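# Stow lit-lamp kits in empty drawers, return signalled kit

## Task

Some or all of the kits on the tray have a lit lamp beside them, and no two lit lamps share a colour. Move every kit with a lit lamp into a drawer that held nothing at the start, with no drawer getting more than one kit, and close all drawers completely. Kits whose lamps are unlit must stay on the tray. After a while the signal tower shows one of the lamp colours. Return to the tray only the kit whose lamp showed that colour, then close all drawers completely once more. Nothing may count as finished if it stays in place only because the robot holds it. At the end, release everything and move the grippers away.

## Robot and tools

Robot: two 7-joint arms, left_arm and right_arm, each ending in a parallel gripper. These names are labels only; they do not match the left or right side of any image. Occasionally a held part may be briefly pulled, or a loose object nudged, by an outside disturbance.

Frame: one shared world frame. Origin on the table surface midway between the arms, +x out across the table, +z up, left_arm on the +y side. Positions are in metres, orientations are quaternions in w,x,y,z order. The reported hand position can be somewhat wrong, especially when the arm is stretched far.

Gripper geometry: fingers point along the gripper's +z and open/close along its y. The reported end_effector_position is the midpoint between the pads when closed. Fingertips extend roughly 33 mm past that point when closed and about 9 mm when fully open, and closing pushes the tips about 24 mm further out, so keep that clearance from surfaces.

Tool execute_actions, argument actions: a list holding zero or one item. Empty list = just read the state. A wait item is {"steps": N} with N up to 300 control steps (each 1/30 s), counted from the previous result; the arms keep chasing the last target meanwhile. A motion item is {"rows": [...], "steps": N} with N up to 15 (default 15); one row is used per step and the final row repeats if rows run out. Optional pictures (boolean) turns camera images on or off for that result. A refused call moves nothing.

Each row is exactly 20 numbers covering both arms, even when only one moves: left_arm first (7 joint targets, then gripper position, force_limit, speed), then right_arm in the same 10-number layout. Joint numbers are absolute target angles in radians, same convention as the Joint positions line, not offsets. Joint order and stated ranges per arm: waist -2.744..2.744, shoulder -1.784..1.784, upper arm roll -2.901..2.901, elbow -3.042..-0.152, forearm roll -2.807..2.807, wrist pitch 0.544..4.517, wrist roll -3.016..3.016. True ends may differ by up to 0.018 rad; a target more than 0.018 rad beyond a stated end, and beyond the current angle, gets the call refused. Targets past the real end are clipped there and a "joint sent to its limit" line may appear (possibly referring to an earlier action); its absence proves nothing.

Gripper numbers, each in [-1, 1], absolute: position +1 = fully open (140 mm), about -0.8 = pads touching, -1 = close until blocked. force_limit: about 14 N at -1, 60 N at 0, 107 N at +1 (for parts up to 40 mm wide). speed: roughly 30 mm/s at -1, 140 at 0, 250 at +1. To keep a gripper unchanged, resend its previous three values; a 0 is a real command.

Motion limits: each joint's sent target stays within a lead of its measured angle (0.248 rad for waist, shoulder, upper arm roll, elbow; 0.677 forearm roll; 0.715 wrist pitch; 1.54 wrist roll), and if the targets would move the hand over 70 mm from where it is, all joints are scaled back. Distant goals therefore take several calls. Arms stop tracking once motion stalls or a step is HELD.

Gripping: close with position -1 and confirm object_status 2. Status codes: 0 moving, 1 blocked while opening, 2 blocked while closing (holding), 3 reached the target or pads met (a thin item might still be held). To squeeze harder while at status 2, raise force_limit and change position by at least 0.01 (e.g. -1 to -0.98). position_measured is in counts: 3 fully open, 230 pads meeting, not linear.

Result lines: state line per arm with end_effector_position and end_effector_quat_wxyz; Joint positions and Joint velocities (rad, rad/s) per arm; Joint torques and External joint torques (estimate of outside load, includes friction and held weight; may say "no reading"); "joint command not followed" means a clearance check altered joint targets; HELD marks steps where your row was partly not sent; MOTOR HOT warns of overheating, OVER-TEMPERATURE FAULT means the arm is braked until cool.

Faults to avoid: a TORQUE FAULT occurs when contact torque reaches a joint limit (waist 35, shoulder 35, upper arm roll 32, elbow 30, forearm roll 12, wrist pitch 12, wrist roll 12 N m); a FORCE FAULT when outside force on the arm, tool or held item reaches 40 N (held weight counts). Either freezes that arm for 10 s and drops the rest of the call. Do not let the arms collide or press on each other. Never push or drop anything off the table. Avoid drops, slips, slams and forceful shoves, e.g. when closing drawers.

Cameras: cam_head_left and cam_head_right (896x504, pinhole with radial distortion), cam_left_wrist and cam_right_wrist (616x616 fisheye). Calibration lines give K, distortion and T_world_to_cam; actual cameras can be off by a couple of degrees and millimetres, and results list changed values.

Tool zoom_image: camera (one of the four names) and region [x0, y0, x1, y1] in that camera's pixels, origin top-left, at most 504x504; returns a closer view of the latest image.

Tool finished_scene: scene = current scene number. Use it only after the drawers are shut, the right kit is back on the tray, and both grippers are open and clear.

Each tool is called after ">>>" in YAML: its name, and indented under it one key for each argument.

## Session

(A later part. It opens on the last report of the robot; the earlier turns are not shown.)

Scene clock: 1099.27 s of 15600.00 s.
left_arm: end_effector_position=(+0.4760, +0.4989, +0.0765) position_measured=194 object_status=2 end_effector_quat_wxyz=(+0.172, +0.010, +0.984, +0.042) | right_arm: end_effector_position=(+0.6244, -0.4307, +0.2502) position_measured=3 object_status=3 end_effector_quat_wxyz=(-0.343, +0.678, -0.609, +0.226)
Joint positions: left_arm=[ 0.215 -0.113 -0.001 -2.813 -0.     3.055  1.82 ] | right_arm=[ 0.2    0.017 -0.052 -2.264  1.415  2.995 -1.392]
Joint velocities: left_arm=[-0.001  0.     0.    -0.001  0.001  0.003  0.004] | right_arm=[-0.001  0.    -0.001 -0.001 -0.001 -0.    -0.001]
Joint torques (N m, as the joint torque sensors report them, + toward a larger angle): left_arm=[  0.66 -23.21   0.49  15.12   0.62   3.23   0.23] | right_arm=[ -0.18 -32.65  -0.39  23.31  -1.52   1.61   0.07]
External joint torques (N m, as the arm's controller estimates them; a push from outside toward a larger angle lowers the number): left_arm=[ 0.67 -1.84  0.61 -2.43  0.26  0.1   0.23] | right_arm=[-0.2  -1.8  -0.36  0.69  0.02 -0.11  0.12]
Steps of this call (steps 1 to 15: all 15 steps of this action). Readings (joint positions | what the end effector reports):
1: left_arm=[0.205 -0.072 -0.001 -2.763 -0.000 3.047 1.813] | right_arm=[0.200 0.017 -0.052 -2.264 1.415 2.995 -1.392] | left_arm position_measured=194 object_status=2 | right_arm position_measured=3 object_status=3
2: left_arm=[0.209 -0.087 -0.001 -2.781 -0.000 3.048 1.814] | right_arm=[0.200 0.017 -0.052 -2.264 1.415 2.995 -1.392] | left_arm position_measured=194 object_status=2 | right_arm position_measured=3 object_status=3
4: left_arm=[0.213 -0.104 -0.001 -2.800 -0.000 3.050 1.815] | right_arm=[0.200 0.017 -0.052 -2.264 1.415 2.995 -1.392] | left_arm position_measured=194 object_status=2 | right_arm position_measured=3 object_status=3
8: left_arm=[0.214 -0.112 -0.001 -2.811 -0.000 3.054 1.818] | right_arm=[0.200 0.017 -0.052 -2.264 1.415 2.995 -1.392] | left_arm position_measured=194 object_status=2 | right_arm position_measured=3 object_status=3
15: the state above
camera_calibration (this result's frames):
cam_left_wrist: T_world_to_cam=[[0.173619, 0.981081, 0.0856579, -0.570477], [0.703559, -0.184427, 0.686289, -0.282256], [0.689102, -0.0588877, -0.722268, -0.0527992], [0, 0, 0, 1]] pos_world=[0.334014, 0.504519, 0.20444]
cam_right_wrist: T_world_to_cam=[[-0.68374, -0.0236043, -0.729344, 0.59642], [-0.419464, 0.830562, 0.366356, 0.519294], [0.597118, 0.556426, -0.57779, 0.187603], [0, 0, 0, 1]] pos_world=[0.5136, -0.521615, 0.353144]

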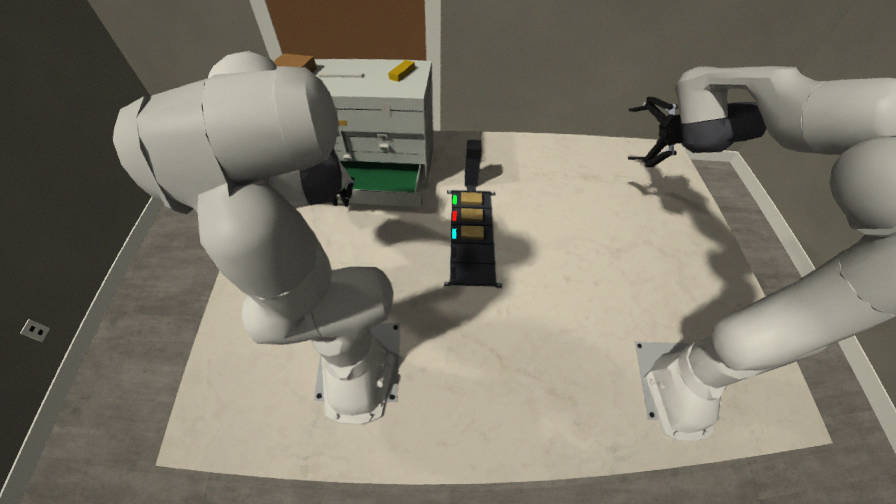

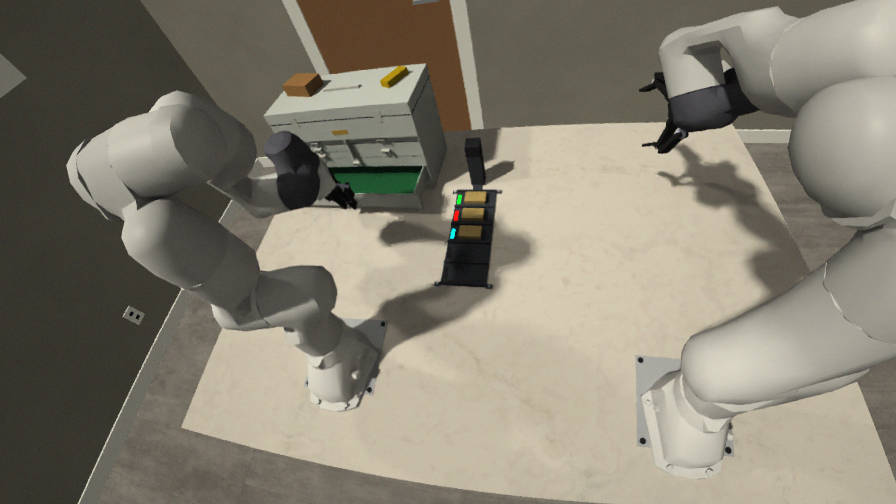

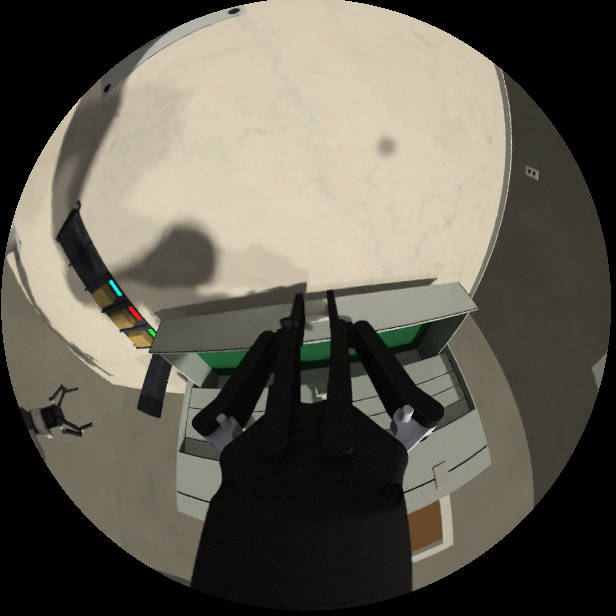

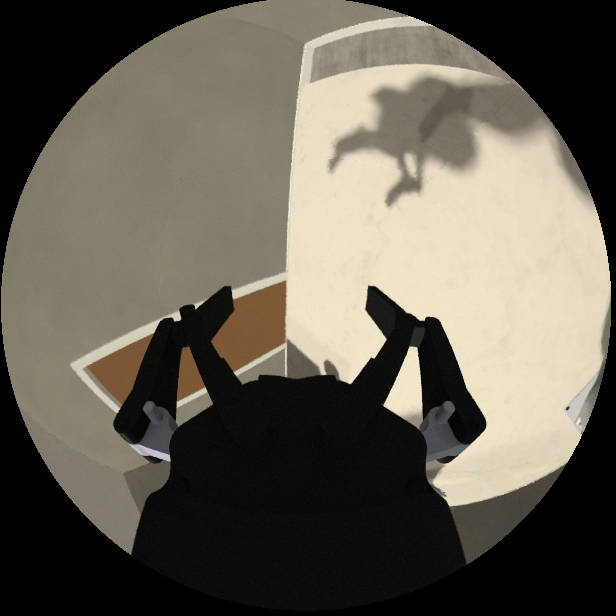

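>>> execute_actions:
  actions:
    - {"rows":[[0.215,-0.113,0,-2.813,0,3.055,1.82,-0.2,0.3,-0.3,0.2,0.017,-0.05,-2.264,1.415,2.995,-1.392,1,0,0]],"steps":12}
  pictures: false

>>> execute_actions:
  actions:
    - {"rows":[[0.215,-0.113,0,-2.813,0,2.95,1.82,-0.2,0.3,-0.3,0.2,0.017,-0.05,-2.264,1.415,2.995,-1.392,1,0,0]],"steps":12}
  pictures: false

>>> execute_actions:
  actions:
    - {"rows":[[0.215,-0.2,0,-2.81,0,2.75,1.82,0.2,0,-0.3,0.2,0.017,-0.05,-2.264,1.415,2.995,-1.392,1,0,0]],"steps":12}
  pictures: false

>>> execute_actions:
  actions:
    - {"rows":[[0.1,-0.4,0,-2.73,0,2.35,1.6,0.2,0,-0.3,0.2,0.017,-0.05,-2.264,1.415,2.995,-1.392,1,0,0]],"steps":15}
  pictures: false

>>> execute_actions:
  actions:
    - {"rows":[[-0.3,-0.4,0,-2.67,0,2.3,1.2,0.2,0,-0.3,0.2,0.017,-0.05,-2.264,1.415,2.995,-1.392,1,0,0]],"steps":15}
  pictures: false

>>> execute_actions:
  actions:
    - {"rows":[[-0.689,-0.25,0,-2.55,0,2.33,0.905,0.2,0,-0.3,0.2,0.017,-0.05,-2.264,1.415,2.995,-1.392,1,0,0]],"steps":15}
  pictures: false

>>> execute_actions:
  actions:
    - {"rows":[[-0.689,-0.0679,0,-2.4291,0,2.365,0.905,0.2,0,-0.3,0.2,0.017,-0.05,-2.264,1.415,2.995,-1.392,1,0,0]],"steps":15}
  pictures: false

>>> execute_actions:
  actions:
    - {"rows":[[-0.689,0.055,0,-2.4678,0,2.527,0.905,0.2,0,-0.3,0.2,0.017,-0.05,-2.264,1.415,2.995,-1.392,1,0,0]],"steps":15}
  pictures: false

>>> execute_actions:
  actions:
    - {"steps":20}

Scene clock: 1123.13 s of 15600.00 s.
left_arm: end_effector_position=(+0.4759, +0.4989, +0.0764) position_measured=154 object_status=0 end_effector_quat_wxyz=(+0.172, +0.010, +0.984, +0.042) | right_arm: end_effector_position=(+0.6244, -0.4307, +0.2502) position_measured=3 object_status=3 end_effector_quat_wxyz=(-0.343, +0.678, -0.609, +0.226)
Joint positions: left_arm=[ 0.215 -0.113 -0.001 -2.813 -0.     3.056  1.821] | right_arm=[ 0.2    0.017 -0.052 -2.264  1.415  2.995 -1.392]
Joint velocities: left_arm=[ 0.001  0.     0.001  0.    -0.001 -0.     0.   ] | right_arm=[-0.     0.001  0.    -0.    -0.    -0.    -0.   ]
Joint torques (N m, as the joint torque sensors report them, + toward a larger angle): left_arm=[ -0.42 -21.51   0.87  17.37   0.65   3.13   0.09] | right_arm=[  0.25 -32.62  -0.33  23.26  -1.53   1.62   0.03]
External joint torques (N m, as the arm's controller estimates them; a push from outside toward a larger angle lowers the number): left_arm=[-0.48 -0.24  0.92 -0.06  0.3   0.03  0.1 ] | right_arm=[ 0.15 -1.67 -0.37  0.54  0.02 -0.09  0.08]
Steps of this call (steps 1 to 15: the robot went on to your last target; steps 16 to 90: nothing new was sent; then 20.47 s passed at rest; steps 91 to 102: all 12 steps of this action). Readings (joint positions | what the end effector reports):
91: left_arm=[0.215 -0.113 -0.001 -2.813 -0.000 3.056 1.821] | right_arm=[0.200 0.017 -0.052 -2.264 1.415 2.995 -1.392] | left_arm position_measured=194 object_status=0 | right_arm position_measured=3 object_status=3
92: left_arm=[0.215 -0.113 -0.001 -2.813 -0.000 3.056 1.821] | right_arm=[0.200 0.017 -0.052 -2.264 1.415 2.995 -1.392] | left_arm position_measured=193 object_status=0 | right_arm position_measured=3 object_status=3
94: left_arm=[0.215 -0.113 -0.001 -2.813 -0.000 3.056 1.821] | right_arm=[0.200 0.017 -0.052 -2.264 1.415 2.995 -1.392] | left_arm position_measured=178 object_status=0 | right_arm position_measured=3 object_status=3
98: left_arm=[0.215 -0.113 -0.001 -2.813 -0.000 3.056 1.821] | right_arm=[0.200 0.017 -0.052 -2.264 1.415 2.995 -1.392] | left_arm position_measured=155 object_status=0 | right_arm position_measured=3 object_status=3
102: the state above

Scene clock: 1123.53 s of 15600.00 s.
left_arm: end_effector_position=(+0.4517, +0.4933, +0.0603) position_measured=154 object_status=3 end_effector_quat_wxyz=(+0.128, +0.010, +0.991, +0.031) | right_arm: end_effector_position=(+0.6244, -0.4307, +0.2502) position_measured=3 object_status=3 end_effector_quat_wxyz=(-0.343, +0.678, -0.609, +0.226)
Joint positions: left_arm=[ 0.215 -0.113 -0.001 -2.812 -0.     2.964  1.821] | right_arm=[ 0.2    0.017 -0.052 -2.264  1.415  2.995 -1.392]
Joint velocities: left_arm=[ 0.001 -0.     0.    -0.    -0.    -0.056  0.   ] | right_arm=[-0.     0.001  0.     0.001 -0.     0.     0.003]
Joint torques (N m, as the joint torque sensors report them, + toward a larger angle): left_arm=[ -0.15 -20.5    0.62  16.64   0.59   2.53   0.06] | right_arm=[  0.28 -32.62  -0.43  23.09  -1.54   1.64   0.04]
External joint torques (N m, as the arm's controller estimates them; a push from outside toward a larger angle lowers the number): left_arm=[-0.14  0.68  0.73 -0.78  0.23 -0.46  0.06] | right_arm=[ 0.28 -1.66 -0.37  0.37  0.   -0.09  0.09]
Steps of this call (steps 1 to 12: all 12 steps of this action). Readings (joint positions | what the end effector reports):
1: left_arm=[0.215 -0.113 -0.001 -2.812 -0.000 3.040 1.821] | right_arm=[0.200 0.017 -0.052 -2.264 1.415 2.995 -1.392] | left_arm position_measured=154 object_status=0 | right_arm position_measured=3 object_status=3
2: left_arm=[0.215 -0.113 -0.001 -2.812 -0.000 3.025 1.821] | right_arm=[0.200 0.017 -0.052 -2.264 1.415 2.995 -1.392] | left_arm position_measured=154 object_status=3 | right_arm position_measured=3 object_status=3
4: left_arm=[0.215 -0.113 -0.001 -2.812 -0.000 3.001 1.821] | right_arm=[0.200 0.017 -0.052 -2.264 1.415 2.995 -1.392] | left_arm position_measured=154 object_status=3 | right_arm position_measured=3 object_status=3
8: left_arm=[0.215 -0.113 -0.001 -2.812 -0.000 2.975 1.821] | right_arm=[0.200 0.017 -0.052 -2.264 1.415 2.995 -1.392] | left_arm position_measured=154 object_status=3 | right_arm position_measured=3 object_status=3
12: the state above

Scene clock: 1123.93 s of 15600.00 s.
left_arm: end_effector_position=(+0.4215, +0.4863, +0.0694) position_measured=104 object_status=0 end_effector_quat_wxyz=(+0.079, +0.011, +0.997, +0.019) | right_arm: end_effector_position=(+0.6244, -0.4307, +0.2502) position_measured=3 object_status=3 end_effector_quat_wxyz=(-0.343, +0.678, -0.609, +0.226)
Joint positions: left_arm=[ 0.215 -0.198 -0.001 -2.809 -0.     2.774  1.821] | right_arm=[ 0.2    0.017 -0.052 -2.264  1.415  2.995 -1.392]
Joint velocities: left_arm=[-0.    -0.001 -0.001  0.001 -0.001 -0.121 -0.001] | right_arm=[-0.    -0.    -0.    -0.001  0.002  0.     0.001]
Joint torques (N m, as the joint torque sensors report them, + toward a larger angle): left_arm=[ -0.82 -20.83   0.73  17.89   0.68   2.24   0.12] | right_arm=[ -0.13 -32.62  -0.09  23.26  -1.54   1.65   0.03]
External joint torques (N m, as the arm's controller estimates them; a push from outside toward a larger angle lowers the number): left_arm=[-0.77 -1.35  0.96 -0.84  0.25 -0.59  0.12] | right_arm=[-0.01 -1.77  0.08  0.66 -0.02 -0.09  0.07]
Steps of this call (steps 1 to 12: all 12 steps of this action). Readings (joint positions | what the end effector reports):
1: left_arm=[0.215 -0.129 -0.001 -2.814 -0.000 2.928 1.821] | right_arm=[0.200 0.017 -0.052 -2.264 1.415 2.995 -1.392] | left_arm position_measured=154 object_status=0 | right_arm position_measured=3 object_status=3
2: left_arm=[0.215 -0.152 -0.001 -2.815 -0.000 2.895 1.821] | right_arm=[0.200 0.017 -0.052 -2.264 1.415 2.995 -1.392] | left_arm position_measured=149 object_status=0 | right_arm position_measured=3 object_status=3
4: left_arm=[0.215 -0.182 -0.001 -2.811 -0.000 2.850 1.821] | right_arm=[0.200 0.017 -0.052 -2.264 1.415 2.995 -1.392] | left_arm position_measured=138 object_status=0 | right_arm position_measured=3 object_status=3
8: left_arm=[0.215 -0.197 -0.001 -2.809 -0.000 2.798 1.821] | right_arm=[0.200 0.017 -0.052 -2.264 1.415 2.995 -1.392] | left_arm position_measured=115 object_status=0 | right_arm position_measured=3 object_status=3
12: the state above

Scene clock: 1124.43 s of 15600.00 s.
left_arm: end_effector_position=(+0.3990, +0.4359, +0.1377) position_measured=104 object_status=3 end_effector_quat_wxyz=(+0.024, -0.019, +1.000, +0.002) | right_arm: end_effector_position=(+0.6244, -0.4307, +0.2502) position_measured=3 object_status=3 end_effector_quat_wxyz=(-0.343, +0.678, -0.609, +0.226)
Joint positions: left_arm=[ 0.103 -0.399 -0.001 -2.729 -0.001  2.378  1.65 ] | right_arm=[ 0.2    0.017 -0.052 -2.264  1.415  2.995 -1.392]
Joint velocities: left_arm=[-0.001  0.001 -0.001 -0.002  0.001 -0.144 -0.142] | right_arm=[ 0.001 -0.    -0.     0.     0.    -0.     0.001]
Joint torques (N m, as the joint torque sensors report them, + toward a larger angle): left_arm=[ -2.   -16.09   0.67  20.64   1.08   1.97  -0.19] | right_arm=[  0.56 -32.97  -0.02  23.19  -1.47   1.64   0.03]
External joint torques (N m, as the arm's controller estimates them; a push from outside toward a larger angle lowers the number): left_arm=[-2.   -0.33  1.03 -1.45  0.48 -0.62 -0.19] | right_arm=[ 0.52 -2.1   0.01  0.54  0.07 -0.07  0.07]
Steps of this call (steps 1 to 15: all 15 steps of this action). Readings (joint positions | what the end effector reports):
1: left_arm=[0.196 -0.224 0.006 -2.803 -0.001 2.713 1.804] | right_arm=[0.200 0.017 -0.052 -2.264 1.415 2.995 -1.392] | left_arm position_measured=104 object_status=0 | right_arm position_measured=3 object_status=3
2: left_arm=[0.170 -0.270 0.005 -2.789 -0.001 2.652 1.786] | right_arm=[0.200 0.017 -0.052 -2.264 1.415 2.995 -1.392] | left_arm position_measured=104 object_status=0 | right_arm position_measured=3 object_status=3
4: left_arm=[0.130 -0.348 0.001 -2.751 -0.001 2.557 1.751] | right_arm=[0.200 0.017 -0.052 -2.264 1.415 2.995 -1.392] | left_arm position_measured=104 object_status=3 | right_arm position_measured=3 object_status=3
8: left_arm=[0.106 -0.398 -0.001 -2.727 -0.001 2.450 1.700] | right_arm=[0.200 0.017 -0.052 -2.264 1.415 2.995 -1.392] | left_arm position_measured=104 object_status=3 | right_arm position_measured=3 object_status=3
15: the state above

Scene clock: 1124.93 s of 15600.00 s.
left_arm: end_effector_position=(+0.3934, +0.2780, +0.1563) position_measured=104 object_status=3 end_effector_quat_wxyz=(+0.018, +0.012, +1.000, -0.005) | right_arm: end_effector_position=(+0.6244, -0.4307, +0.2502) position_measured=3 object_status=3 end_effector_quat_wxyz=(-0.343, +0.678, -0.609, +0.226)
Joint positions: left_arm=[-0.296 -0.399 -0.004 -2.671 -0.001  2.31   1.309] | right_arm=[ 0.2    0.017 -0.052 -2.264  1.415  2.995 -1.392]
Joint velocities: left_arm=[-0.01  -0.001  0.013  0.     0.001 -0.035 -0.338] | right_arm=[-0.     0.    -0.001 -0.001 -0.     0.     0.   ]
Joint torques (N m, as the joint torque sensors report them, + toward a larger angle): left_arm=[ -2.27 -16.28   2.22  23.01   1.12   1.94  -0.37] | right_arm=[  0.05 -33.15  -0.18  23.12  -1.51   1.64   0.05]
External joint torques (N m, as the arm's controller estimates them; a push from outside toward a larger angle lowers the number): left_arm=[-2.36  0.04  2.48  0.5   0.5  -0.59 -0.37] | right_arm=[ 0.1  -2.34 -0.08  0.55  0.01 -0.09  0.09]
Steps of this call (steps 1 to 15: all 15 steps of this action). Readings (joint positions | what the end effector reports):
1: left_arm=[0.066 -0.398 0.012 -2.722 -0.001 2.367 1.620] | right_arm=[0.200 0.017 -0.052 -2.264 1.415 2.995 -1.392] | left_arm position_measured=104 object_status=3 | right_arm position_measured=3 object_status=3
2: left_arm=[0.016 -0.397 0.012 -2.711 -0.001 2.359 1.591] | right_arm=[0.200 0.017 -0.052 -2.264 1.415 2.995 -1.392] | left_arm position_measured=104 object_status=3 | right_arm position_measured=3 object_status=3
4: left_arm=[-0.090 -0.398 0.009 -2.693 -0.001 2.348 1.539] | right_arm=[0.200 0.017 -0.052 -2.264 1.415 2.995 -1.392] | left_arm position_measured=104 object_status=3 | right_arm position_measured=3 object_status=3
8: left_arm=[-0.260 -0.398 -0.005 -2.673 -0.001 2.327 1.427] | right_arm=[0.200 0.017 -0.052 -2.264 1.415 2.995 -1.392] | left_arm position_measured=104 object_status=3 | right_arm position_measured=3 object_status=3
15: the state above

Scene clock: 1125.43 s of 15600.00 s.
left_arm: end_effector_position=(+0.3519, +0.1164, +0.1491) position_measured=104 object_status=3 end_effector_quat_wxyz=(+0.010, +0.056, +0.998, -0.007) | right_arm: end_effector_position=(+0.6244, -0.4307, +0.2502) position_measured=3 object_status=3 end_effector_quat_wxyz=(-0.343, +0.678, -0.609, +0.226)
Joint positions: left_arm=[-0.686 -0.252 -0.004 -2.552 -0.001  2.325  1.008] | right_arm=[ 0.2    0.017 -0.052 -2.264  1.415  2.995 -1.392]
Joint velocities: left_arm=[-0.004  0.003  0.021  0.008 -0.     0.006 -0.319] | right_arm=[ 0.001 -0.001 -0.001 -0.001 -0.    -0.001 -0.   ]
Joint torques (N m, as the joint torque sensors report them, + toward a larger angle): left_arm=[ -1.89 -18.72   1.69  22.76   1.1    3.15  -0.4 ] | right_arm=[  0.49 -32.87   0.01  22.88  -1.54   1.62   0.03]
External joint torques (N m, as the arm's controller estimates them; a push from outside toward a larger angle lowers the number): left_arm=[-1.97  2.33  1.82  0.68  0.5   0.67 -0.4 ] | right_arm=[ 0.45 -1.89  0.04  0.16  0.   -0.11  0.07]
Steps of this call (steps 1 to 15: all 15 steps of this action). Readings (joint positions | what the end effector reports):
1: left_arm=[-0.329 -0.379 0.009 -2.653 -0.001 2.310 1.284] | right_arm=[0.200 0.017 -0.052 -2.264 1.415 2.995 -1.392] | left_arm position_measured=104 object_status=3 | right_arm position_measured=3 object_status=3
2: left_arm=[-0.374 -0.353 0.011 -2.630 -0.001 2.312 1.260] | right_arm=[0.200 0.017 -0.052 -2.264 1.415 2.995 -1.392] | left_arm position_measured=104 object_status=3 | right_arm position_measured=3 object_status=3
4: left_arm=[-0.470 -0.314 0.010 -2.599 -0.001 2.316 1.217] | right_arm=[0.200 0.017 -0.052 -2.264 1.415 2.995 -1.392] | left_arm position_measured=104 object_status=3 | right_arm position_measured=3 object_status=3
8: left_arm=[-0.639 -0.265 -0.002 -2.561 -0.001 2.322 1.119] | right_arm=[0.200 0.017 -0.052 -2.264 1.415 2.995 -1.392] | left_arm position_measured=104 object_status=3 | right_arm position_measured=3 object_status=3
15: the state above

Scene clock: 1125.93 s of 15600.00 s.
left_arm: end_effector_position=(+0.3819, +0.0928, +0.1205) position_measured=104 object_status=3 end_effector_quat_wxyz=(-0.001, +0.017, +1.000, +0.000) | right_arm: end_effector_position=(+0.6244, -0.4307, +0.2502) position_measured=3 object_status=3 end_effector_quat_wxyz=(-0.343, +0.678, -0.609, +0.226)
Joint positions: left_arm=[-0.686 -0.07  -0.003 -2.431 -0.001  2.359  0.93 ] | right_arm=[ 0.2    0.017 -0.052 -2.264  1.415  2.995 -1.392]
Joint velocities: left_arm=[-0.     0.001 -0.001  0.003  0.001  0.011 -0.061] | right_arm=[ 0.    -0.001  0.001  0.    -0.     0.001 -0.   ]
Joint torques (N m, as the joint torque sensors report them, + toward a larger angle): left_arm=[ -2.31 -25.32   1.88  23.13   1.15   3.22  -0.26] | right_arm=[  0.17 -32.8   -0.01  23.32  -1.55   1.67   0.06]
External joint torques (N m, as the arm's controller estimates them; a push from outside toward a larger angle lowers the number): left_arm=[-2.32  1.36  1.93  1.79  0.59  0.82 -0.27] | right_arm=[ 0.16 -1.74  0.05  0.57 -0.01 -0.07  0.11]
Steps of this call (steps 1 to 15: all 15 steps of this action). Readings (joint positions | what the end effector reports):
1: left_arm=[-0.686 -0.217 -0.003 -2.519 -0.001 2.329 0.998] | right_arm=[0.200 0.017 -0.052 -2.264 1.415 2.995 -1.392] | left_arm position_measured=104 object_status=3 | right_arm position_measured=3 object_status=3
2: left_arm=[-0.686 -0.168 -0.003 -2.483 -0.001 2.337 0.989] | right_arm=[0.200 0.017 -0.052 -2.264 1.415 2.995 -1.392] | left_arm position_measured=104 object_status=3 | right_arm position_measured=3 object_status=3
4: left_arm=[-0.686 -0.107 -0.003 -2.452 -0.001 2.346 0.974] | right_arm=[0.200 0.017 -0.052 -2.264 1.415 2.995 -1.392] | left_arm position_measured=104 object_status=3 | right_arm position_measured=3 object_status=3
8: left_arm=[-0.686 -0.071 -0.003 -2.438 -0.001 2.353 0.952] | right_arm=[0.200 0.017 -0.052 -2.264 1.415 2.995 -1.392] | left_arm position_measured=104 object_status=3 | right_arm position_measured=3 object_status=3
15: the state above

Scene clock: 1126.43 s of 15600.00 s.
left_arm: end_effector_position=(+0.3797, +0.0946, +0.0585) position_measured=104 object_status=3 end_effector_quat_wxyz=(-0.005, +0.009, +1.000, +0.003) | right_arm: end_effector_position=(+0.6244, -0.4307, +0.2502) position_measured=3 object_status=3 end_effector_quat_wxyz=(-0.343, +0.678, -0.609, +0.226)
Joint positions: left_arm=[-0.686  0.056 -0.003 -2.469 -0.001  2.514  0.915] | right_arm=[ 0.2    0.017 -0.052 -2.264  1.415  2.995 -1.392]
Joint velocities: left_arm=[ 0.001  0.     0.    -0.001 -0.001  0.055 -0.012] | right_arm=[-0.    -0.    -0.001 -0.001  0.     0.     0.001]
Joint torques (N m, as the joint torque sensors report them, + toward a larger angle): left_arm=[ -2.48 -29.95   1.3   20.26   1.09   3.22  -0.35] | right_arm=[  0.08 -32.62  -0.41  23.15  -1.57   1.6    0.02]
External joint torques (N m, as the arm's controller estimates them; a push from outside toward a larger angle lowers the number): left_arm=[-2.45 -0.92  1.28  0.97  0.63  0.84 -0.35] | right_arm=[ 0.12 -1.67 -0.31  0.51 -0.04 -0.13  0.06]
Steps of this call (steps 1 to 15: all 15 steps of this action). Readings (joint positions | what the end effector reports):
1: left_arm=[-0.686 -0.053 -0.003 -2.431 -0.001 2.389 0.928] | right_arm=[0.200 0.017 -0.052 -2.264 1.415 2.995 -1.392] | left_arm position_measured=104 object_status=3 | right_arm position_measured=3 object_status=3
2: left_arm=[-0.686 -0.023 -0.003 -2.436 -0.001 2.416 0.927] | right_arm=[0.200 0.017 -0.052 -2.264 1.415 2.995 -1.392] | left_arm position_measured=104 object_status=3 | right_arm position_measured=3 object_status=3
4: left_arm=[-0.686 0.027 -0.003 -2.456 -0.001 2.450 0.924] | right_arm=[0.200 0.017 -0.052 -2.264 1.415 2.995 -1.392] | left_arm position_measured=104 object_status=3 | right_arm position_measured=3 object_status=3
8: left_arm=[-0.686 0.056 -0.003 -2.471 -0.001 2.487 0.920] | right_arm=[0.200 0.017 -0.052 -2.264 1.415 2.995 -1.392] | left_arm position_measured=104 object_status=3 | right_arm position_measured=3 object_status=3
15: the state above

Scene clock: 1127.10 s of 15600.00 s.
left_arm: end_effector_position=(+0.3819, +0.0929, +0.0593) position_measured=104 object_status=3 end_effector_quat_wxyz=(-0.001, +0.007, +1.000, +0.001) | right_arm: end_effector_position=(+0.6244, -0.4307, +0.2502) position_measured=3 object_status=3 end_effector_quat_wxyz=(-0.343, +0.678, -0.609, +0.226)
Joint positions: left_arm=[-0.686  0.056 -0.002 -2.469 -0.001  2.523  0.912] | right_arm=[ 0.2    0.017 -0.052 -2.264  1.415  2.995 -1.392]
Joint velocities: left_arm=[ 0.    -0.     0.     0.002 -0.001  0.001  0.   ] | right_arm=[-0.    -0.    -0.001 -0.     0.001  0.    -0.   ]
Joint torques (N m, as the joint torque sensors report them, + toward a larger angle): left_arm=[ -2.16 -30.73   2.31  19.64   1.01   3.24  -0.26] | right_arm=[  0.14 -32.48  -0.28  23.08  -1.59   1.62   0.01]
External joint torques (N m, as the arm's controller estimates them; a push from outside toward a larger angle lowers the number): left_arm=[-2.11 -1.61  2.31  0.19  0.55  0.8  -0.26] | right_arm=[ 0.25 -1.56 -0.11  0.42 -0.07 -0.13  0.05]
Steps of this call (steps 1 to 15: the robot went on to your last target; steps 16 to 20: nothing new was sent). Readings (joint positions | what the end effector reports):
1: left_arm=[-0.686 0.056 -0.003 -2.469 -0.001 2.516 0.915] | right_arm=[0.200 0.017 -0.052 -2.264 1.415 2.995 -1.392] | left_arm position_measured=104 object_status=3 | right_arm position_measured=3 object_status=3
2: left_arm=[-0.686 0.056 -0.003 -2.469 -0.001 2.517 0.915] | right_arm=[0.200 0.017 -0.052 -2.264 1.415 2.995 -1.392] | left_arm position_measured=104 object_status=3 | right_arm position_measured=3 object_status=3
4: left_arm=[-0.686 0.056 -0.003 -2.469 -0.001 2.519 0.914] | right_arm=[0.200 0.017 -0.052 -2.264 1.415 2.995 -1.392] | left_arm position_measured=104 object_status=3 | right_arm position_measured=3 object_status=3
8: left_arm=[-0.686 0.056 -0.002 -2.469 -0.001 2.521 0.913] | right_arm=[0.200 0.017 -0.052 -2.264 1.415 2.995 -1.392] | left_arm position_measured=104 object_status=3 | right_arm position_measured=3 object_status=3
20: the state above
All arms were judged still, so your last target was given up. Only a new action makes them travel on or press farther. Fingers that are still opening or closing keep moving.
camera_calibration (this result's frames):
cam_left_wrist: T_world_to_cam=[[0.173308, 0.983314, -0.0552936, -0.146056], [0.899057, -0.135038, 0.416486, -0.342369], [0.40207, -0.121892, -0.907459, 0.102177], [0, 0, 0, 1]] pos_world=[0.292039, 0.109841, 0.227237]
cam_right_wrist: T_world_to_cam=[[-0.68374, -0.0236088, -0.729344, 0.596419], [-0.41947, 0.830559, 0.366356, 0.519293], [0.597114, 0.55643, -0.577789, 0.187605], [0, 0, 0, 1]] pos_world=[0.513601, -0.521611, 0.353144]

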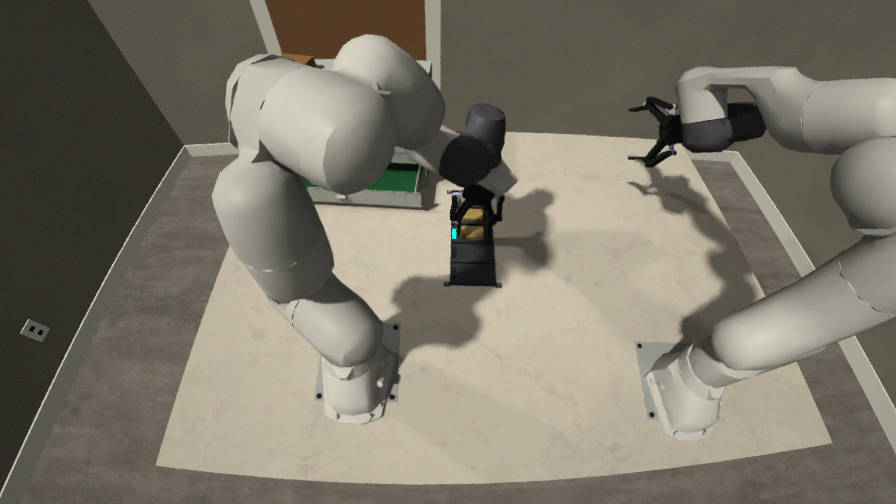

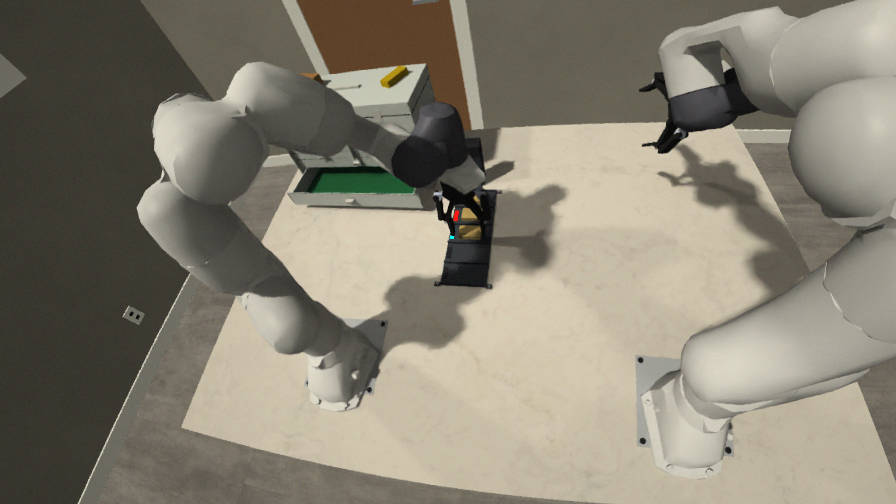

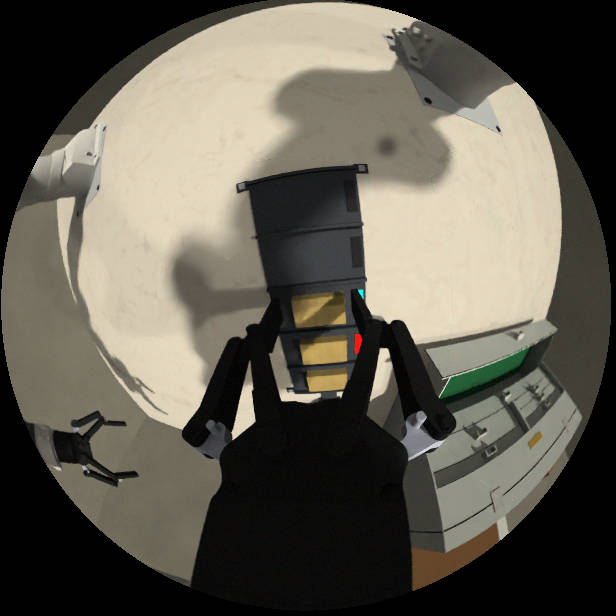

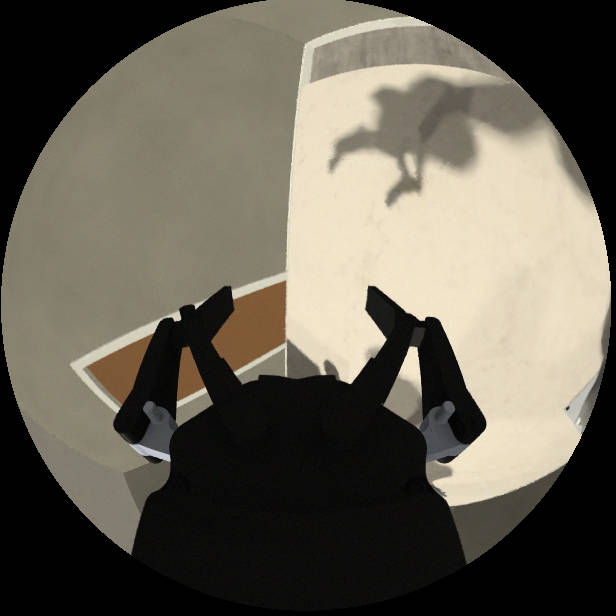

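>>> execute_actions:
  actions:
    - {"rows":[[-0.68,0.065,0,-2.455,0,2.524,0.91,0.15,0,-0.3,0.2,0.017,-0.05,-2.264,1.415,2.995,-1.392,1,0,0]],"steps":12}
  pictures: false

>>> execute_actions:
  actions:
    - {"rows":[[-0.68,0.121,0,-2.462,0,2.587,0.91,0.15,0,-0.3,0.2,0.017,-0.05,-2.264,1.415,2.995,-1.392,1,0,0]],"steps":15}
  pictures: false

>>> execute_actions:
  actions:
    - {"steps":15}

Scene clock: 1143.27 s of 15600.00 s.
left_arm: end_effector_position=(+0.3873, +0.0907, +0.0610) position_measured=110 object_status=3 end_effector_quat_wxyz=(+0.001, +0.005, +1.000, -0.001) | right_arm: end_effector_position=(+0.6244, -0.4307, +0.2502) position_measured=3 object_status=3 end_effector_quat_wxyz=(-0.343, +0.678, -0.609, +0.226)
Joint positions: left_arm=[-0.683  0.063 -0.002 -2.457 -0.001  2.523  0.912] | right_arm=[ 0.2    0.017 -0.052 -2.264  1.415  2.995 -1.392]
Joint velocities: left_arm=[ 0.001  0.002  0.     0.001 -0.001 -0.    -0.001] | right_arm=[-0.    -0.002 -0.    -0.    -0.001 -0.     0.   ]
Joint torques (N m, as the joint torque sensors report them, + toward a larger angle): left_arm=[  1.28 -28.08   1.77  20.13   0.99   2.83  -0.01] | right_arm=[  0.13 -32.91  -0.55  23.21  -1.5    1.61   0.03]
External joint torques (N m, as the arm's controller estimates them; a push from outside toward a larger angle lowers the number): left_arm=[ 1.23  1.47  1.67  0.53  0.53  0.37 -0.01] | right_arm=[ 0.18 -1.99 -0.44  0.56  0.03 -0.12  0.07]
Steps of this call (steps 1 to 90: nothing new was sent; then 12.77 s passed at rest; steps 91 to 102: all 12 steps of this action). Readings (joint positions | what the end effector reports):
91: left_arm=[-0.686 0.058 -0.002 -2.466 -0.001 2.523 0.912] | right_arm=[0.200 0.017 -0.052 -2.264 1.415 2.995 -1.392] | left_arm position_measured=104 object_status=0 | right_arm position_measured=3 object_status=3
92: left_arm=[-0.685 0.060 -0.002 -2.463 -0.001 2.523 0.912] | right_arm=[0.200 0.017 -0.052 -2.264 1.415 2.995 -1.392] | left_arm position_measured=109 object_status=0 | right_arm position_measured=3 object_status=3
94: left_arm=[-0.684 0.062 -0.002 -2.459 -0.001 2.523 0.912] | right_arm=[0.200 0.017 -0.052 -2.264 1.415 2.995 -1.392] | left_arm position_measured=110 object_status=0 | right_arm position_measured=3 object_status=3
98: left_arm=[-0.683 0.063 -0.002 -2.457 -0.001 2.523 0.912] | right_arm=[0.200 0.017 -0.052 -2.264 1.415 2.995 -1.392] | left_arm position_measured=110 object_status=3 | right_arm position_measured=3 object_status=3
102: the state above

Scene clock: 1143.77 s of 15600.00 s.
left_arm: end_effector_position=(+0.3858, +0.0919, +0.0361) position_measured=110 object_status=3 end_effector_quat_wxyz=(-0.002, +0.005, +1.000, +0.001) | right_arm: end_effector_position=(+0.6244, -0.4307, +0.2502) position_measured=3 object_status=3 end_effector_quat_wxyz=(-0.343, +0.678, -0.609, +0.226)
Joint positions: left_arm=[-0.683  0.12  -0.002 -2.463 -0.001  2.58   0.912] | right_arm=[ 0.2    0.017 -0.052 -2.264  1.415  2.995 -1.392]
Joint velocities: left_arm=[ 0.    -0.    -0.001  0.001  0.001  0.02   0.001] | right_arm=[ 0.002 -0.002 -0.     0.001 -0.001 -0.    -0.   ]
Joint torques (N m, as the joint torque sensors report them, + toward a larger angle): left_arm=[  0.99 -29.41   2.11  18.57   0.97   3.32  -0.01] | right_arm=[  0.22 -32.83   0.    23.19  -1.51   1.65   0.02]
External joint torques (N m, as the arm's controller estimates them; a push from outside toward a larger angle lowers the number): left_arm=[ 1.11  1.1   2.12 -0.1   0.54  0.88 -0.01] | right_arm=[ 0.19 -1.77  0.03  0.43  0.03 -0.08  0.07]
Steps of this call (steps 1 to 15: all 15 steps of this action). Readings (joint positions | what the end effector reports):
1: left_arm=[-0.683 0.071 -0.002 -2.455 -0.001 2.534 0.912] | right_arm=[0.200 0.017 -0.052 -2.264 1.415 2.995 -1.392] | left_arm position_measured=110 object_status=3 | right_arm position_measured=3 object_status=3
2: left_arm=[-0.683 0.085 -0.002 -2.455 -0.001 2.544 0.912] | right_arm=[0.200 0.017 -0.052 -2.264 1.415 2.995 -1.392] | left_arm position_measured=110 object_status=3 | right_arm position_measured=3 object_status=3
4: left_arm=[-0.683 0.107 -0.002 -2.459 -0.001 2.556 0.912] | right_arm=[0.200 0.017 -0.052 -2.264 1.415 2.995 -1.392] | left_arm position_measured=110 object_status=3 | right_arm position_measured=3 object_status=3
8: left_arm=[-0.683 0.120 -0.002 -2.463 -0.001 2.569 0.912] | right_arm=[0.200 0.017 -0.052 -2.264 1.415 2.995 -1.392] | left_arm position_measured=110 object_status=3 | right_arm position_measured=3 object_status=3
15: the state above

Scene clock: 1144.27 s of 15600.00 s.
left_arm: end_effector_position=(+0.3866, +0.0913, +0.0364) position_measured=110 object_status=3 end_effector_quat_wxyz=(-0.000, +0.005, +1.000, -0.000) | right_arm: end_effector_position=(+0.6244, -0.4307, +0.2502) position_measured=3 object_status=3 end_effector_quat_wxyz=(-0.343, +0.678, -0.609, +0.226)
Joint positions: left_arm=[-0.683  0.12  -0.002 -2.463 -0.001  2.583  0.912] | right_arm=[ 0.2    0.017 -0.052 -2.264  1.415  2.995 -1.392]
Joint velocities: left_arm=[ 0.     0.    -0.     0.001 -0.     0.002  0.001] | right_arm=[ 0.    -0.001  0.    -0.001  0.    -0.001 -0.001]
Joint torques (N m, as the joint torque sensors report them, + toward a larger angle): left_arm=[  0.95 -29.39   2.18  18.88   0.99   3.22   0.08] | right_arm=[  0.4  -32.6   -0.12  23.35  -1.54   1.59   0.06]
External joint torques (N m, as the arm's controller estimates them; a push from outside toward a larger angle lowers the number): left_arm=[0.89 1.08 2.03 0.24 0.57 0.78 0.08] | right_arm=[ 0.44 -1.68 -0.02  0.71 -0.01 -0.14  0.1 ]
Steps of this call (steps 1 to 15: the robot went on to your last target). Readings (joint positions | what the end effector reports):
1: left_arm=[-0.683 0.120 -0.002 -2.463 -0.001 2.580 0.912] | right_arm=[0.200 0.017 -0.052 -2.264 1.415 2.995 -1.392] | left_arm position_measured=110 object_status=3 | right_arm position_measured=3 object_status=3
2: left_arm=[-0.683 0.120 -0.002 -2.463 -0.001 2.581 0.912] | right_arm=[0.200 0.017 -0.052 -2.264 1.415 2.995 -1.392] | left_arm position_measured=110 object_status=3 | right_arm position_measured=3 object_status=3
4: left_arm=[-0.683 0.120 -0.002 -2.463 -0.001 2.581 0.912] | right_arm=[0.200 0.017 -0.052 -2.264 1.415 2.995 -1.392] | left_arm position_measured=110 object_status=3 | right_arm position_measured=3 object_status=3
8: left_arm=[-0.683 0.120 -0.002 -2.463 -0.001 2.582 0.912] | right_arm=[0.200 0.017 -0.052 -2.264 1.415 2.995 -1.392] | left_arm position_measured=110 object_status=3 | right_arm position_measured=3 object_status=3
15: the state above
All arms were judged still, so your last target was given up. Only a new action makes them travel on or press farther. Fingers that are still opening or closing keep moving.
camera_calibration (this result's frames):
cam_left_wrist: T_world_to_cam=[[0.169477, 0.983906, -0.0566313, -0.145063], [0.89874, -0.130716, 0.418545, -0.337635], [0.404407, -0.121831, -0.906428, 0.0783557], [0, 0, 0, 1]] pos_world=[0.296343, 0.10814, 0.204125]
cam_right_wrist: T_world_to_cam=[[-0.68374, -0.0236099, -0.729344, 0.596418], [-0.419471, 0.830558, 0.366356, 0.519292], [0.597113, 0.556431, -0.577789, 0.187605], [0, 0, 0, 1]] pos_world=[0.513601, -0.52161, 0.353144]

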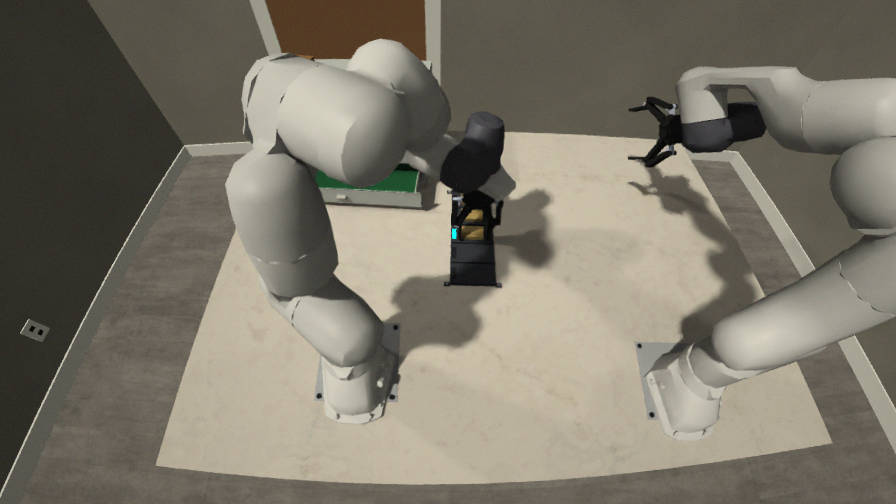

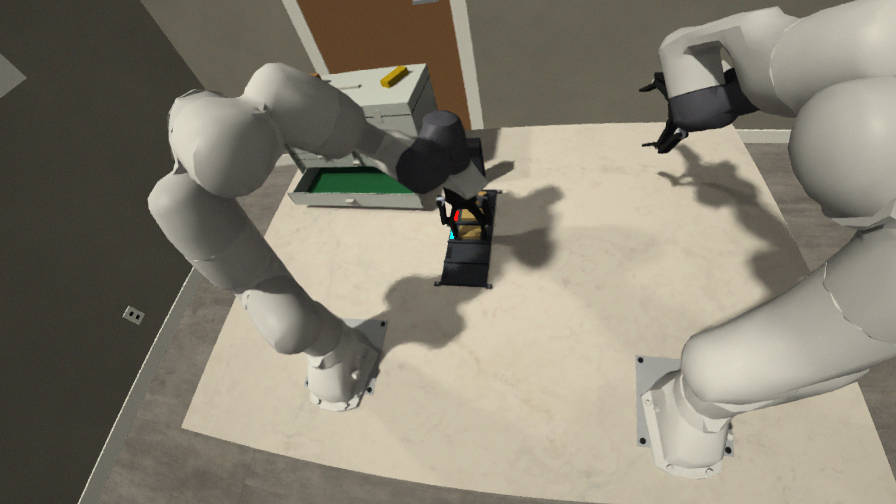

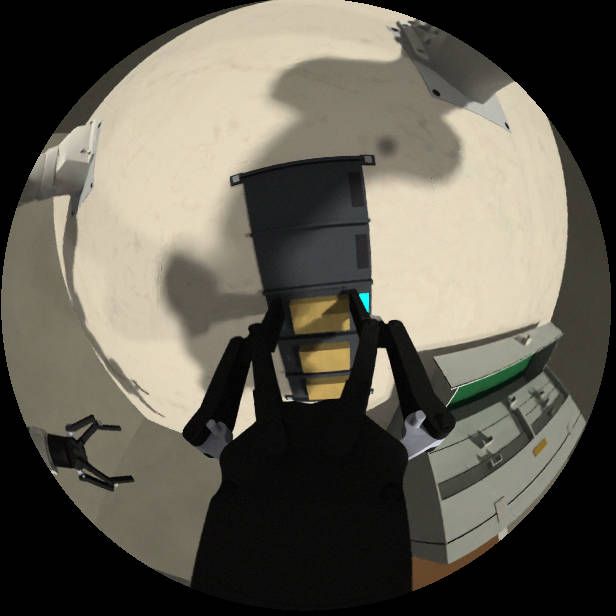

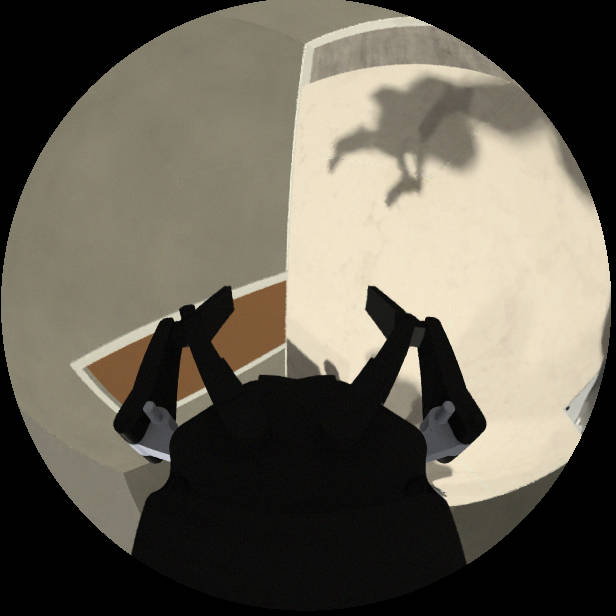

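>>> execute_actions:
  actions:
    - {"rows":[[-0.68,0.121,0,-2.462,0,2.587,0.91,-1,0,-0.7,0.2,0.017,-0.05,-2.264,1.415,2.995,-1.392,1,0,0]],"steps":15}
  pictures: false

>>> execute_actions:
  actions:
    - {"steps":6}
  pictures: false

Scene clock: 1153.80 s of 15600.00 s.
left_arm: end_effector_position=(+0.3873, +0.0910, +0.0372) position_measured=135 object_status=2 end_effector_quat_wxyz=(+0.000, +0.005, +1.000, -0.001) | right_arm: end_effector_position=(+0.6244, -0.4307, +0.2502) position_measured=3 object_status=3 end_effector_quat_wxyz=(-0.343, +0.678, -0.609, +0.226)
Joint positions: left_arm=[-0.682  0.119 -0.002 -2.462 -0.001  2.583  0.912] | right_arm=[ 0.2    0.017 -0.052 -2.264  1.415  2.995 -1.392]
Joint velocities: left_arm=[-0.001 -0.     0.     0.002  0.001 -0.001 -0.001] | right_arm=[-0.001  0.    -0.    -0.002 -0.    -0.001 -0.001]
Joint torques (N m, as the joint torque sensors report them, + toward a larger angle): left_arm=[  0.56 -28.6    1.7   18.16   1.     3.11   0.04] | right_arm=[  0.32 -32.63  -0.38  22.87  -1.57   1.65  -0.03]
External joint torques (N m, as the arm's controller estimates them; a push from outside toward a larger angle lowers the number): left_arm=[ 0.53  1.99  1.57 -0.63  0.57  0.64  0.04] | right_arm=[ 0.47 -1.78 -0.16  0.27 -0.05 -0.09  0.01]
Steps of this call (steps 1 to 90: nothing new was sent; then 6.03 s passed at rest; steps 91 to 105: all 15 steps of this action). Readings (joint positions | what the end effector reports):
91: left_arm=[-0.683 0.120 -0.002 -2.463 -0.001 2.583 0.912] | right_arm=[0.200 0.017 -0.052 -2.264 1.415 2.995 -1.392] | left_arm position_measured=110 object_status=0 | right_arm position_measured=3 object_status=3
92: left_arm=[-0.683 0.120 -0.002 -2.463 -0.001 2.583 0.912] | right_arm=[0.200 0.017 -0.052 -2.264 1.415 2.995 -1.392] | left_arm position_measured=113 object_status=0 | right_arm position_measured=3 object_status=3
94: left_arm=[-0.683 0.120 -0.002 -2.463 -0.001 2.583 0.912] | right_arm=[0.200 0.017 -0.052 -2.264 1.415 2.995 -1.392] | left_arm position_measured=119 object_status=0 | right_arm position_measured=3 object_status=3
98: left_arm=[-0.682 0.119 -0.002 -2.463 -0.001 2.583 0.912] | right_arm=[0.200 0.017 -0.052 -2.264 1.415 2.995 -1.392] | left_arm position_measured=133 object_status=0 | right_arm position_measured=3 object_status=3
105: the state above

Scene clock: 1154.00 s of 15600.00 s.
left_arm: end_effector_position=(+0.3873, +0.0910, +0.0372) position_measured=135 object_status=2 end_effector_quat_wxyz=(+0.000, +0.005, +1.000, -0.001) | right_arm: end_effector_position=(+0.6244, -0.4307, +0.2502) position_measured=3 object_status=3 end_effector_quat_wxyz=(-0.343, +0.678, -0.609, +0.226)
Joint positions: left_arm=[-0.682  0.119 -0.002 -2.462 -0.001  2.583  0.912] | right_arm=[ 0.2    0.017 -0.052 -2.264  1.415  2.995 -1.392]
Joint velocities: left_arm=[ 0.     0.    -0.001 -0.     0.002 -0.    -0.001] | right_arm=[ 0.     0.    -0.001  0.     0.    -0.     0.001]
Joint torques (N m, as the joint torque sensors report them, + toward a larger angle): left_arm=[  0.53 -28.82   2.09  18.4    1.03   3.19  -0.02] | right_arm=[  0.09 -33.03  -0.41  23.06  -1.47   1.65   0.03]
External joint torques (N m, as the arm's controller estimates them; a push from outside toward a larger angle lowers the number): left_arm=[ 0.52  1.63  1.98 -0.23  0.61  0.75 -0.02] | right_arm=[ 0.12 -2.11 -0.32  0.36  0.06 -0.08  0.07]
Steps of this call (steps 1 to 6: the robot went on to your last target). Readings (joint positions | what the end effector reports):
1: left_arm=[-0.682 0.119 -0.002 -2.462 -0.001 2.583 0.912] | right_arm=[0.200 0.017 -0.052 -2.264 1.415 2.995 -1.392] | left_arm position_measured=135 object_status=2 | right_arm position_measured=3 object_status=3
2: left_arm=[-0.682 0.119 -0.002 -2.462 -0.001 2.583 0.912] | right_arm=[0.200 0.017 -0.052 -2.264 1.415 2.995 -1.392] | left_arm position_measured=135 object_status=2 | right_arm position_measured=3 object_status=3
4: left_arm=[-0.682 0.119 -0.002 -2.462 -0.001 2.583 0.912] | right_arm=[0.200 0.017 -0.052 -2.264 1.415 2.995 -1.392] | left_arm position_measured=135 object_status=2 | right_arm position_measured=3 object_status=3
6: the state above


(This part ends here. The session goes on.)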